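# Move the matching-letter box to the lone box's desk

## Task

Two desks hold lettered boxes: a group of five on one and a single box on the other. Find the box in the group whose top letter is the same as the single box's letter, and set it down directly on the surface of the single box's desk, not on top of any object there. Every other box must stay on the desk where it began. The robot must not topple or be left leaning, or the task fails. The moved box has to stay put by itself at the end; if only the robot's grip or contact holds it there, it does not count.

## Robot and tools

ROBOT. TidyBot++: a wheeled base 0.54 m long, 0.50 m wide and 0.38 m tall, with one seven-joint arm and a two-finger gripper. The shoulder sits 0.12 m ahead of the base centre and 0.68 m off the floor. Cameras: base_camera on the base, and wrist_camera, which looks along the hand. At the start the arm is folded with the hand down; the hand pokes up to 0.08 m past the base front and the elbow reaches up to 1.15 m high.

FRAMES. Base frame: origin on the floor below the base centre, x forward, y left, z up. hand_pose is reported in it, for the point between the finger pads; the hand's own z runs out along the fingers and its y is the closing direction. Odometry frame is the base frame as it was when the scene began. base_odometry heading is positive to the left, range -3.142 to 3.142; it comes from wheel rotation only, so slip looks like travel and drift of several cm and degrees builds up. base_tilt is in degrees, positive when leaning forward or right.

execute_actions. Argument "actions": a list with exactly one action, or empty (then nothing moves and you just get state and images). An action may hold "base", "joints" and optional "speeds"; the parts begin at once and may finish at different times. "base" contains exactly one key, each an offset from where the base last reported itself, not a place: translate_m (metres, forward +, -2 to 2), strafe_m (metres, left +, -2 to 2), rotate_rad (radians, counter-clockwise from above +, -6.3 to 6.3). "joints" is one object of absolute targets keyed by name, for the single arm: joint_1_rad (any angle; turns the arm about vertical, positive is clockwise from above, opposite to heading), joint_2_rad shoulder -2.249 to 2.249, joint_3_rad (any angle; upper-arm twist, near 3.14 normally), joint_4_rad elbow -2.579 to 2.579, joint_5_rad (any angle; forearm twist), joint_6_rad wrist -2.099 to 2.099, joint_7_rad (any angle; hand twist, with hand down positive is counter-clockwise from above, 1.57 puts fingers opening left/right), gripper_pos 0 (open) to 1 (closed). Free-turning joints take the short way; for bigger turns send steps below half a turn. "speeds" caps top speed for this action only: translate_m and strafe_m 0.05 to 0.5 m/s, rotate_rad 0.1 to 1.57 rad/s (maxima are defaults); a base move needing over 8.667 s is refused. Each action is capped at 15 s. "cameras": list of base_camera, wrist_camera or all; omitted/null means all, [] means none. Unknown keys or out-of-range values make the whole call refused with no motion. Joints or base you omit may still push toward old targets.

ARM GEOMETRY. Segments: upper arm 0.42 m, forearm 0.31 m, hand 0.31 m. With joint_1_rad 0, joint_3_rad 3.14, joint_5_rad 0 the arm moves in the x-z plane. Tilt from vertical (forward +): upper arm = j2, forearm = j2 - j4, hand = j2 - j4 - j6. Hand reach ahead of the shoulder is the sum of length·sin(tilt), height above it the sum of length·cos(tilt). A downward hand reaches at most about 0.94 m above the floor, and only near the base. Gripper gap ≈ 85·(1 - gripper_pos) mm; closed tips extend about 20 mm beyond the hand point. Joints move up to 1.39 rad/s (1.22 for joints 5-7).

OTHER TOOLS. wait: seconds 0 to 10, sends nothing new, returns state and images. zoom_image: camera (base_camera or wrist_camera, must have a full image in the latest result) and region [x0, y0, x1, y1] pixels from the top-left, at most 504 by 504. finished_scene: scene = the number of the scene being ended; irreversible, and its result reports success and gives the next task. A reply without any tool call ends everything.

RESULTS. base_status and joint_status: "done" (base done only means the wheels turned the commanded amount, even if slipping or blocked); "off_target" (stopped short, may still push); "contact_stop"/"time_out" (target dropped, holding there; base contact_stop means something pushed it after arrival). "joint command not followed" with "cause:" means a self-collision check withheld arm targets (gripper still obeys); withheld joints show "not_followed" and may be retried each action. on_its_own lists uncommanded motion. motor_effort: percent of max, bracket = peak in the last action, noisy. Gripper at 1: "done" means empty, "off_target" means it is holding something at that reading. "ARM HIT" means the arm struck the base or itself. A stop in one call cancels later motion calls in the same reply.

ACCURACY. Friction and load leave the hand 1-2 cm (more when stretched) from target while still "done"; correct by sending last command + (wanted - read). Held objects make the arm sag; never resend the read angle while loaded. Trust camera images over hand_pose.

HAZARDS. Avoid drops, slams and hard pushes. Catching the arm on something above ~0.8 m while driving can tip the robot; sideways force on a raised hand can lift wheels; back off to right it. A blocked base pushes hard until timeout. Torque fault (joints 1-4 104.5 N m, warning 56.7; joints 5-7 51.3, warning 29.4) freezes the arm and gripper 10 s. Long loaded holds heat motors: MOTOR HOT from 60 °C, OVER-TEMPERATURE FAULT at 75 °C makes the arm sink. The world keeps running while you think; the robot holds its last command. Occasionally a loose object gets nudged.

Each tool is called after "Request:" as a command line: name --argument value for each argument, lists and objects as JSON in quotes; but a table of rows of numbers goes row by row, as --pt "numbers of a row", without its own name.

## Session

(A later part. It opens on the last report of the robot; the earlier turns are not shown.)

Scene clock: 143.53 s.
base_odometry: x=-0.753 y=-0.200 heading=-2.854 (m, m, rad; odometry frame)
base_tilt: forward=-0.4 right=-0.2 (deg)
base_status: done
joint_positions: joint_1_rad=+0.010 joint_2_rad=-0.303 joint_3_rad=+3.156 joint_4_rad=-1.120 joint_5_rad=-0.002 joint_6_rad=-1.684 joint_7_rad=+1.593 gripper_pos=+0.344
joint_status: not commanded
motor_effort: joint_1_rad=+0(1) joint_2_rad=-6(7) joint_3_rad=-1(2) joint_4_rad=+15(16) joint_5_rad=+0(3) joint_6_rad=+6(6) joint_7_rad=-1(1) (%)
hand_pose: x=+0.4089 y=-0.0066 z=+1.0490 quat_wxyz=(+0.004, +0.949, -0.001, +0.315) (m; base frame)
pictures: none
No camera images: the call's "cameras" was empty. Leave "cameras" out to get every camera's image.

Request:
execute_actions --actions '[{"base":{"translate_m":-1.85}}]' --cameras '[]'

Request:
execute_actions --actions '[{"base":{"rotate_rad":1.574}}]'

Scene clock: 151.03 s.
base_odometry: x=+1.022 y=+0.324 heading=-2.854 (m, m, rad; odometry frame)
base_tilt: forward=-0.4 right=-0.2 (deg)
base_status: done
joint_positions: joint_1_rad=+0.010 joint_2_rad=-0.300 joint_3_rad=+3.156 joint_4_rad=-1.120 joint_5_rad=-0.002 joint_6_rad=-1.684 joint_7_rad=+1.593 gripper_pos=+0.344
joint_status: not commanded
motor_effort: joint_1_rad=+0(1) joint_2_rad=-6(10) joint_3_rad=-1(1) joint_4_rad=+15(16) joint_5_rad=+0(0) joint_6_rad=+5(6) joint_7_rad=-1(0) (%)
hand_pose: x=+0.4098 y=-0.0067 z=+1.0482 quat_wxyz=(+0.004, +0.950, -0.001, +0.313) (m; base frame)
pictures: none
No camera images: the call's "cameras" was empty. Leave "cameras" out to get every camera's image.

Scene clock: 153.33 s.
base_odometry: x=+1.022 y=+0.324 heading=-1.280 (m, m, rad; odometry frame)
base_tilt: forward=-0.4 right=-0.2 (deg)
base_status: done
joint_positions: joint_1_rad=+0.008 joint_2_rad=-0.300 joint_3_rad=+3.156 joint_4_rad=-1.120 joint_5_rad=-0.002 joint_6_rad=-1.684 joint_7_rad=+1.593 gripper_pos=+0.344
joint_status: not commanded
motor_effort: joint_1_rad=+0(0) joint_2_rad=-6(8) joint_3_rad=-1(1) joint_4_rad=+16(16) joint_5_rad=+0(1) joint_6_rad=+5(5) joint_7_rad=+0(1) (%)
hand_pose: x=+0.4099 y=-0.0061 z=+1.0482 quat_wxyz=(+0.004, +0.950, +0.000, +0.313) (m; base frame)
pictures: base_camera, wrist_camera
Images, in order (width x height): base_camera 644x364, wrist_camera 644x476.

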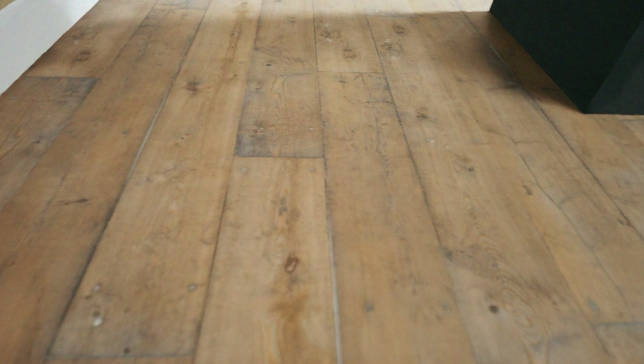

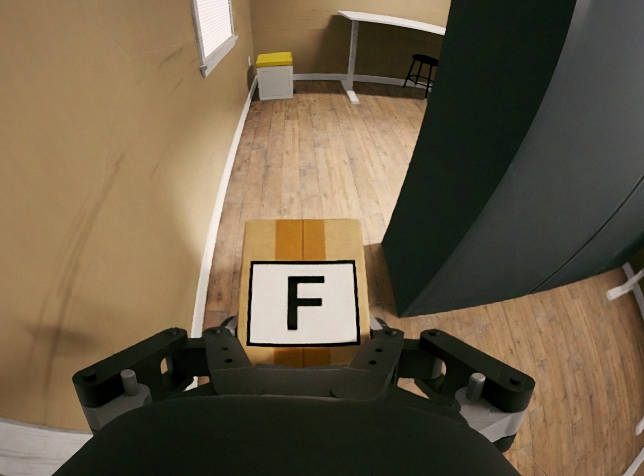

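Request:
execute_actions --actions '[{"base":{"translate_m":1.9}}]' --cameras '["base_camera"]'

Request:
execute_actions --actions '[{"base":{"rotate_rad":-1.317}}]' --cameras '["base_camera"]'

Request:
execute_actions --actions '[{"base":{"translate_m":1.81}}]' --cameras '[]'

Request:
execute_actions --actions '[{"base":{"rotate_rad":-0.253}}]'

Scene clock: 162.40 s.
base_odometry: x=+1.567 y=-1.496 heading=-1.280 (m, m, rad; odometry frame)
base_tilt: forward=-0.4 right=-0.2 (deg)
base_status: done
joint_positions: joint_1_rad=+0.008 joint_2_rad=-0.294 joint_3_rad=+3.156 joint_4_rad=-1.120 joint_5_rad=-0.002 joint_6_rad=-1.685 joint_7_rad=+1.593 gripper_pos=+0.344
joint_status: not commanded
motor_effort: joint_1_rad=+0(0) joint_2_rad=-6(9) joint_3_rad=-1(0) joint_4_rad=+16(16) joint_5_rad=-1(1) joint_6_rad=+5(6) joint_7_rad=+0(1) (%)
hand_pose: x=+0.4118 y=-0.0061 z=+1.0465 quat_wxyz=(+0.004, +0.951, +0.000, +0.311) (m; base frame)
pictures: base_camera
Images, in order (width x height): base_camera 644x364.

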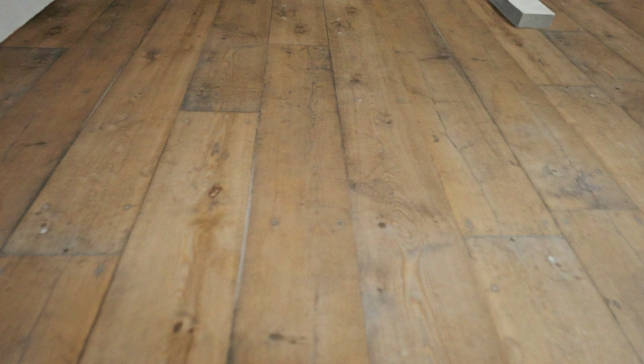

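Scene clock: 164.50 s.
base_odometry: x=+1.567 y=-1.496 heading=-2.597 (m, m, rad; odometry frame)
base_tilt: forward=-0.4 right=-0.2 (deg)
base_status: done
joint_positions: joint_1_rad=+0.008 joint_2_rad=-0.294 joint_3_rad=+3.156 joint_4_rad=-1.120 joint_5_rad=-0.002 joint_6_rad=-1.685 joint_7_rad=+1.593 gripper_pos=+0.344
joint_status: not commanded
motor_effort: joint_1_rad=+0(0) joint_2_rad=-6(8) joint_3_rad=+0(1) joint_4_rad=+16(16) joint_5_rad=-1(0) joint_6_rad=+5(5) joint_7_rad=+0(0) (%)
hand_pose: x=+0.4118 y=-0.0061 z=+1.0465 quat_wxyz=(+0.004, +0.951, +0.000, +0.311) (m; base frame)
pictures: base_camera
Images, in order (width x height): base_camera 644x364.

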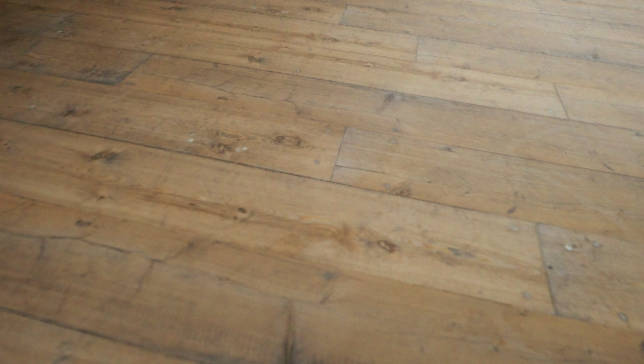

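Scene clock: 169.47 s.
base_odometry: x=+0.018 y=-2.434 heading=-2.597 (m, m, rad; odometry frame)
base_tilt: forward=-0.4 right=-0.2 (deg)
base_status: done
joint_positions: joint_1_rad=+0.008 joint_2_rad=-0.294 joint_3_rad=+3.156 joint_4_rad=-1.120 joint_5_rad=-0.002 joint_6_rad=-1.685 joint_7_rad=+1.593 gripper_pos=+0.344
joint_status: not commanded
motor_effort: joint_1_rad=+0(0) joint_2_rad=-6(9) joint_3_rad=-1(1) joint_4_rad=+16(16) joint_5_rad=+0(1) joint_6_rad=+5(6) joint_7_rad=+0(1) (%)
hand_pose: x=+0.4121 y=-0.0061 z=+1.0463 quat_wxyz=(+0.004, +0.951, +0.000, +0.310) (m; base frame)
pictures: none
No camera images: the call's "cameras" was empty. Leave "cameras" out to get every camera's image.

Scene clock: 170.57 s.
base_odometry: x=+0.018 y=-2.434 heading=-2.850 (m, m, rad; odometry frame)
base_tilt: forward=-0.4 right=-0.2 (deg)
base_status: done
joint_positions: joint_1_rad=+0.008 joint_2_rad=-0.294 joint_3_rad=+3.156 joint_4_rad=-1.120 joint_5_rad=-0.002 joint_6_rad=-1.685 joint_7_rad=+1.593 gripper_pos=+0.344
joint_status: not commanded
motor_effort: joint_1_rad=+0(1) joint_2_rad=-6(7) joint_3_rad=-1(3) joint_4_rad=+16(16) joint_5_rad=-1(1) joint_6_rad=+5(4) joint_7_rad=+0(0) (%)
hand_pose: x=+0.4121 y=-0.0061 z=+1.0463 quat_wxyz=(+0.004, +0.951, +0.000, +0.310) (m; base frame)
pictures: base_camera, wrist_camera
Images, in order (width x height): base_camera 644x364, wrist_camera 644x476.

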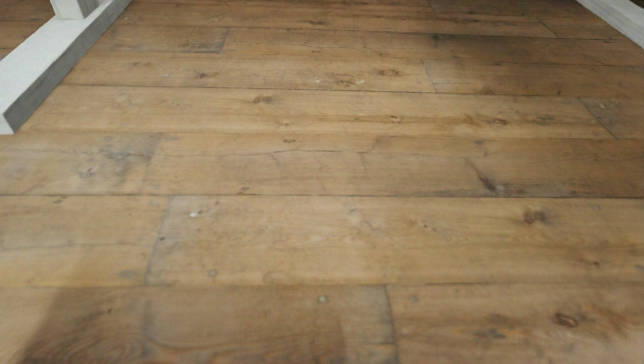

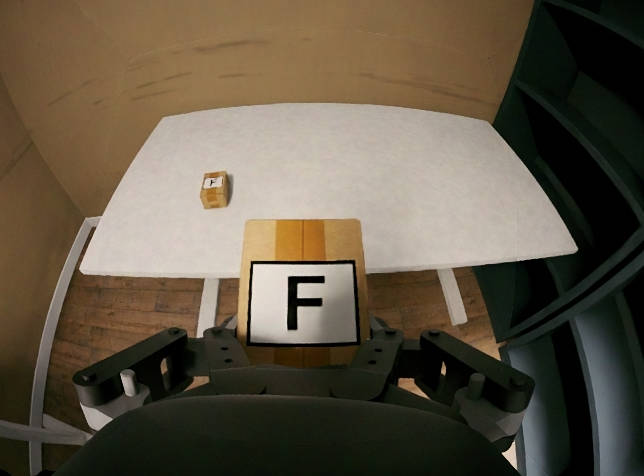

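Request:
execute_actions --actions '[{"base":{"translate_m":0.3},"joints":{"joint_1_rad":0.1},"speeds":{"translate_m":0.3}}]' --cameras '["base_camera"]'

Request:
execute_actions --actions '[{"joints":{"joint_2_rad":0.09,"joint_4_rad":-1.53,"joint_6_rad":-1.06}}]'

Scene clock: 176.90 s.
base_odometry: x=-0.270 y=-2.520 heading=-2.851 (m, m, rad; odometry frame)
base_tilt: forward=-0.4 right=-0.2 (deg)
base_status: done
joint_positions: joint_1_rad=+0.091 joint_2_rad=-0.293 joint_3_rad=+3.156 joint_4_rad=-1.120 joint_5_rad=-0.002 joint_6_rad=-1.685 joint_7_rad=+1.593 gripper_pos=+0.344
joint_status: all done
motor_effort: joint_1_rad=+0(1) joint_2_rad=-6(9) joint_3_rad=+0(0) joint_4_rad=+16(16) joint_5_rad=+0(1) joint_6_rad=+5(6) joint_7_rad=+0(1) (%)
hand_pose: x=+0.4108 y=-0.0303 z=+1.0461 quat_wxyz=(+0.017, +0.950, -0.039, +0.309) (m; base frame)
pictures: base_camera
Images, in order (width x height): base_camera 644x364.

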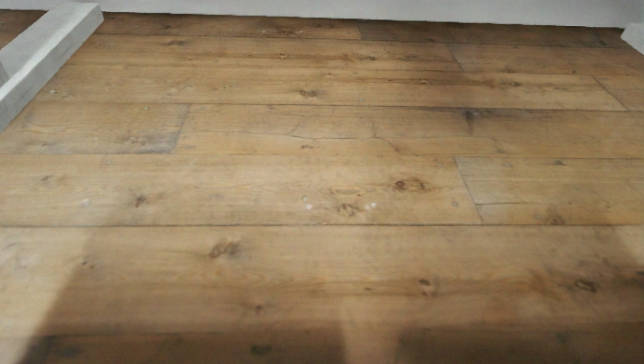

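Scene clock: 178.70 s.
base_odometry: x=-0.270 y=-2.520 heading=-2.851 (m, m, rad; odometry frame)
base_tilt: forward=-0.4 right=-0.2 (deg)
base_status: not commanded
joint_positions: joint_1_rad=+0.091 joint_2_rad=+0.101 joint_3_rad=+3.156 joint_4_rad=-1.523 joint_5_rad=-0.002 joint_6_rad=-1.086 joint_7_rad=+1.593 gripper_pos=+0.344
joint_status: all done
motor_effort: joint_1_rad=+0(0) joint_2_rad=-25(29) joint_3_rad=-1(1) joint_4_rad=+19(21) joint_5_rad=+0(1) joint_6_rad=+3(6) joint_7_rad=+0(1) (%)
hand_pose: x=+0.6034 y=-0.0492 z=+0.8010 quat_wxyz=(+0.013, +0.976, -0.041, +0.214) (m; base frame)
pictures: base_camera, wrist_camera
Images, in order (width x height): base_camera 644x364, wrist_camera 644x476.

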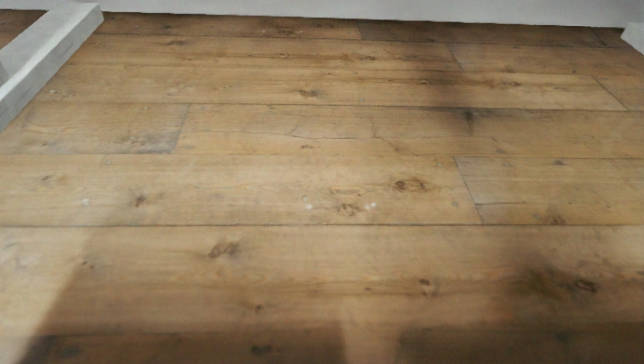

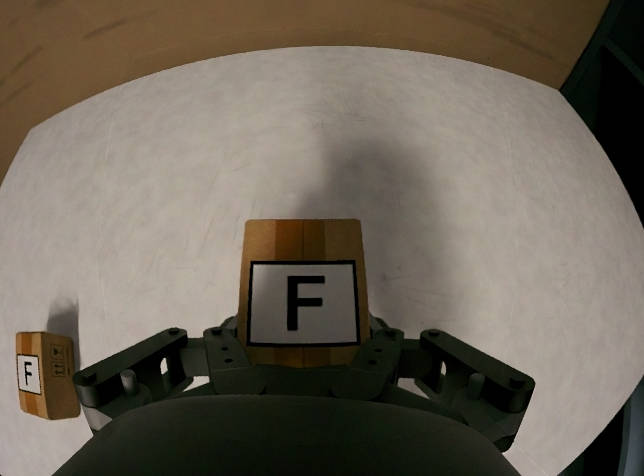

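Request:
execute_actions --actions '[{"joints":{"joint_4_rad":-1.6,"joint_6_rad":-0.99}}]' --cameras '["wrist_camera"]'

Scene clock: 182.27 s.
base_odometry: x=-0.270 y=-2.520 heading=-2.851 (m, m, rad; odometry frame)
base_tilt: forward=-0.4 right=-0.2 (deg)
base_status: not commanded
joint_positions: joint_1_rad=+0.091 joint_2_rad=+0.101 joint_3_rad=+3.156 joint_4_rad=-1.588 joint_5_rad=-0.002 joint_6_rad=-1.018 joint_7_rad=+1.593 gripper_pos=+0.344
joint_status: all done
motor_effort: joint_1_rad=+0(0) joint_2_rad=-24(25) joint_3_rad=-1(1) joint_4_rad=+19(20) joint_5_rad=+0(0) joint_6_rad=+4(4) joint_7_rad=+0(1) (%)
hand_pose: x=+0.6026 y=-0.0492 z=+0.7811 quat_wxyz=(+0.014, +0.976, -0.041, +0.215) (m; base frame)
pictures: wrist_camera
Images, in order (width x height): wrist_camera 644x476.

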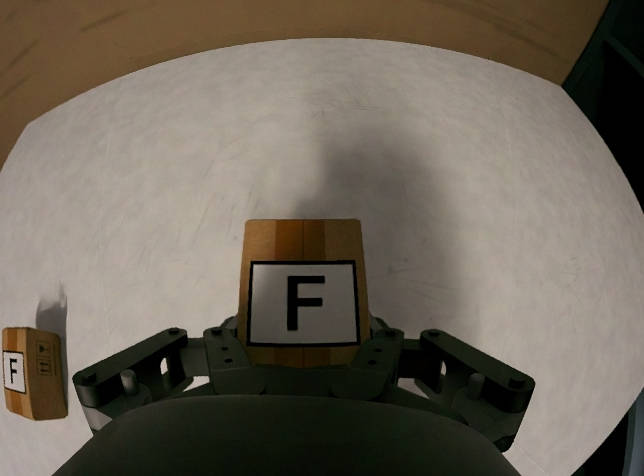

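Request:
execute_actions --actions '[{"joints":{"joint_4_rad":-1.66,"joint_6_rad":-0.93}}]' --cameras '["wrist_camera"]'

Scene clock: 185.00 s.
base_odometry: x=-0.270 y=-2.520 heading=-2.851 (m, m, rad; odometry frame)
base_tilt: forward=-0.4 right=-0.2 (deg)
base_status: not commanded
joint_positions: joint_1_rad=+0.091 joint_2_rad=+0.101 joint_3_rad=+3.156 joint_4_rad=-1.647 joint_5_rad=-0.002 joint_6_rad=-0.958 joint_7_rad=+1.593 gripper_pos=+0.344
joint_status: all done
motor_effort: joint_1_rad=+0(0) joint_2_rad=-24(25) joint_3_rad=-1(1) joint_4_rad=+19(20) joint_5_rad=+0(1) joint_6_rad=+3(5) joint_7_rad=+0(1) (%)
hand_pose: x=+0.6000 y=-0.0489 z=+0.7626 quat_wxyz=(+0.014, +0.976, -0.041, +0.216) (m; base frame)
pictures: wrist_camera
Images, in order (width x height): wrist_camera 644x476.

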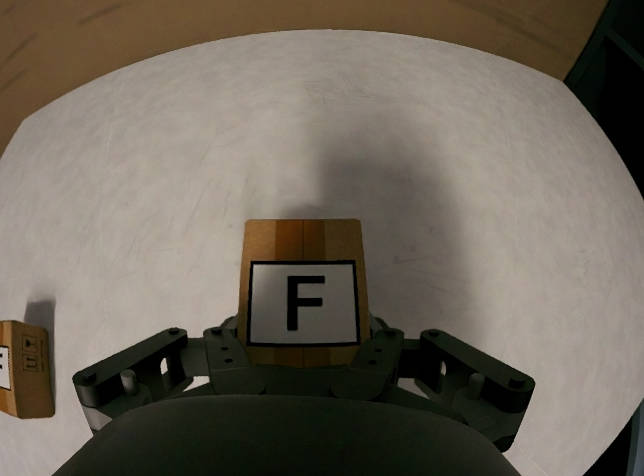

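Request:
execute_actions --actions '[{"joints":{"joint_4_rad":-1.72,"joint_6_rad":-0.87}}]' --cameras '["wrist_camera"]'

Scene clock: 187.70 s.
base_odometry: x=-0.270 y=-2.520 heading=-2.851 (m, m, rad; odometry frame)
base_tilt: forward=-0.4 right=-0.2 (deg)
base_status: not commanded
joint_positions: joint_1_rad=+0.091 joint_2_rad=+0.101 joint_3_rad=+3.156 joint_4_rad=-1.707 joint_5_rad=-0.002 joint_6_rad=-0.898 joint_7_rad=+1.593 gripper_pos=+0.344
joint_status: all done
motor_effort: joint_1_rad=+0(0) joint_2_rad=-24(25) joint_3_rad=-1(1) joint_4_rad=+19(19) joint_5_rad=-1(1) joint_6_rad=+4(4) joint_7_rad=-1(0) (%)
hand_pose: x=+0.5960 y=-0.0486 z=+0.7442 quat_wxyz=(+0.014, +0.976, -0.041, +0.216) (m; base frame)
pictures: wrist_camera
Images, in order (width x height): wrist_camera 644x476.

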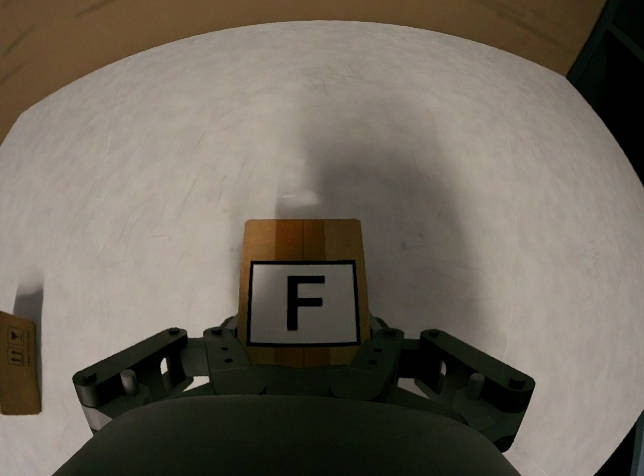

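Request:
execute_actions --actions '[{"joints":{"joint_4_rad":-1.77,"joint_6_rad":-0.82}}]' --cameras '["wrist_camera"]'

Scene clock: 190.33 s.
base_odometry: x=-0.270 y=-2.520 heading=-2.851 (m, m, rad; odometry frame)
base_tilt: forward=-0.4 right=-0.2 (deg)
base_status: not commanded
joint_positions: joint_1_rad=+0.091 joint_2_rad=+0.089 joint_3_rad=+3.156 joint_4_rad=-1.740 joint_5_rad=-0.002 joint_6_rad=-0.843 joint_7_rad=+1.593 gripper_pos=+0.344
joint_status: all done
motor_effort: joint_1_rad=+0(0) joint_2_rad=-21(24) joint_3_rad=-1(0) joint_4_rad=+17(18) joint_5_rad=+0(0) joint_6_rad=+3(4) joint_7_rad=+0(0) (%)
hand_pose: x=+0.5988 y=-0.0489 z=+0.7430 quat_wxyz=(+0.015, +0.972, -0.041, +0.232) (m; base frame)
pictures: wrist_camera
Images, in order (width x height): wrist_camera 644x476.

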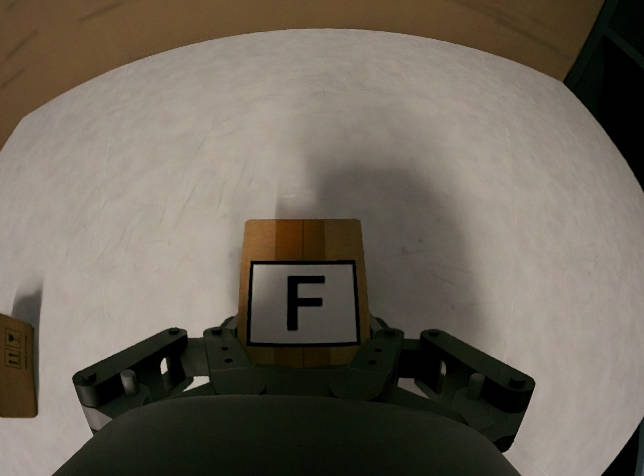

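The box is on the desk now, so I'll release it and lift the hand clear.

Request:
execute_actions --actions '[{"joints":{"gripper_pos":0.0}}]' --cameras '["wrist_camera"]'

Request:
execute_actions --actions '[{"joints":{"joint_2_rad":-0.1,"joint_4_rad":-1.3,"joint_6_rad":-1.4}}]' --cameras '["wrist_camera"]'

Scene clock: 198.90 s.
base_odometry: x=-0.270 y=-2.520 heading=-2.851 (m, m, rad; odometry frame)
base_tilt: forward=-0.4 right=-0.2 (deg)
base_status: not commanded
joint_positions: joint_1_rad=+0.091 joint_2_rad=+0.089 joint_3_rad=+3.156 joint_4_rad=-1.747 joint_5_rad=-0.002 joint_6_rad=-0.843 joint_7_rad=+1.593 gripper_pos=+0.000
joint_status: all done
motor_effort: joint_1_rad=+0(0) joint_2_rad=-22(23) joint_3_rad=-1(1) joint_4_rad=+18(18) joint_5_rad=+0(0) joint_6_rad=+3(4) joint_7_rad=+0(0) (%)
hand_pose: x=+0.5964 y=-0.0487 z=+0.7399 quat_wxyz=(+0.014, +0.973, -0.041, +0.229) (m; base frame)
pictures: wrist_camera
Images, in order (width x height): wrist_camera 644x476.

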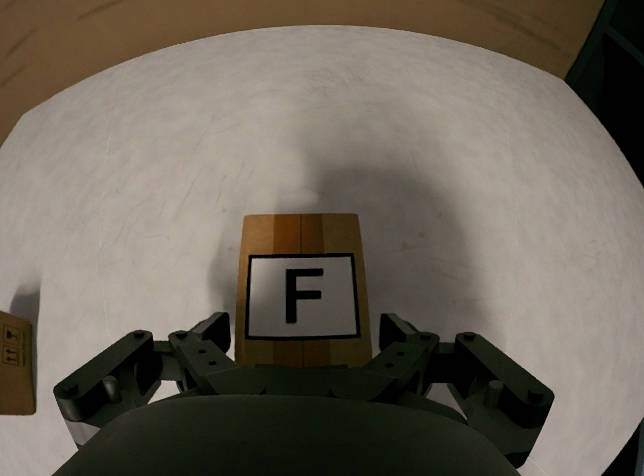

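Scene clock: 200.57 s.
base_odometry: x=-0.270 y=-2.520 heading=-2.851 (m, m, rad; odometry frame)
base_tilt: forward=-0.4 right=-0.2 (deg)
base_status: not commanded
joint_positions: joint_1_rad=+0.091 joint_2_rad=-0.097 joint_3_rad=+3.156 joint_4_rad=-1.318 joint_5_rad=-0.002 joint_6_rad=-1.377 joint_7_rad=+1.593 gripper_pos=+0.000
joint_status: all done
motor_effort: joint_1_rad=+0(0) joint_2_rad=-15(25) joint_3_rad=-1(1) joint_4_rad=+17(19) joint_5_rad=+0(0) joint_6_rad=+4(4) joint_7_rad=+0(1) (%)
hand_pose: x=+0.5325 y=-0.0422 z=+0.9417 quat_wxyz=(+0.016, +0.963, -0.040, +0.268) (m; base frame)
pictures: wrist_camera
Images, in order (width x height): wrist_camera 644x476.

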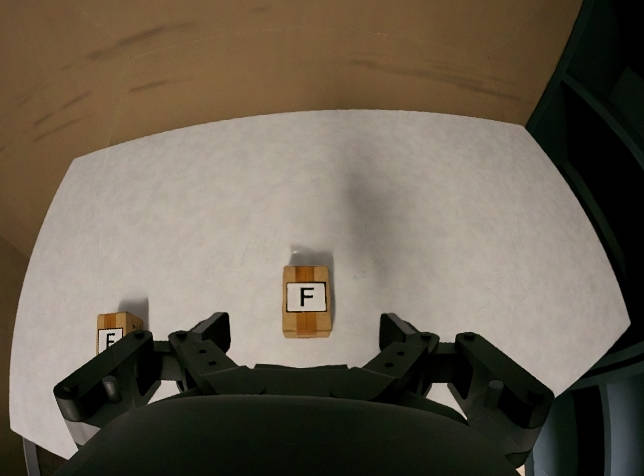

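Request:
finished_scene --scene 2

The scene is finished: the task was done.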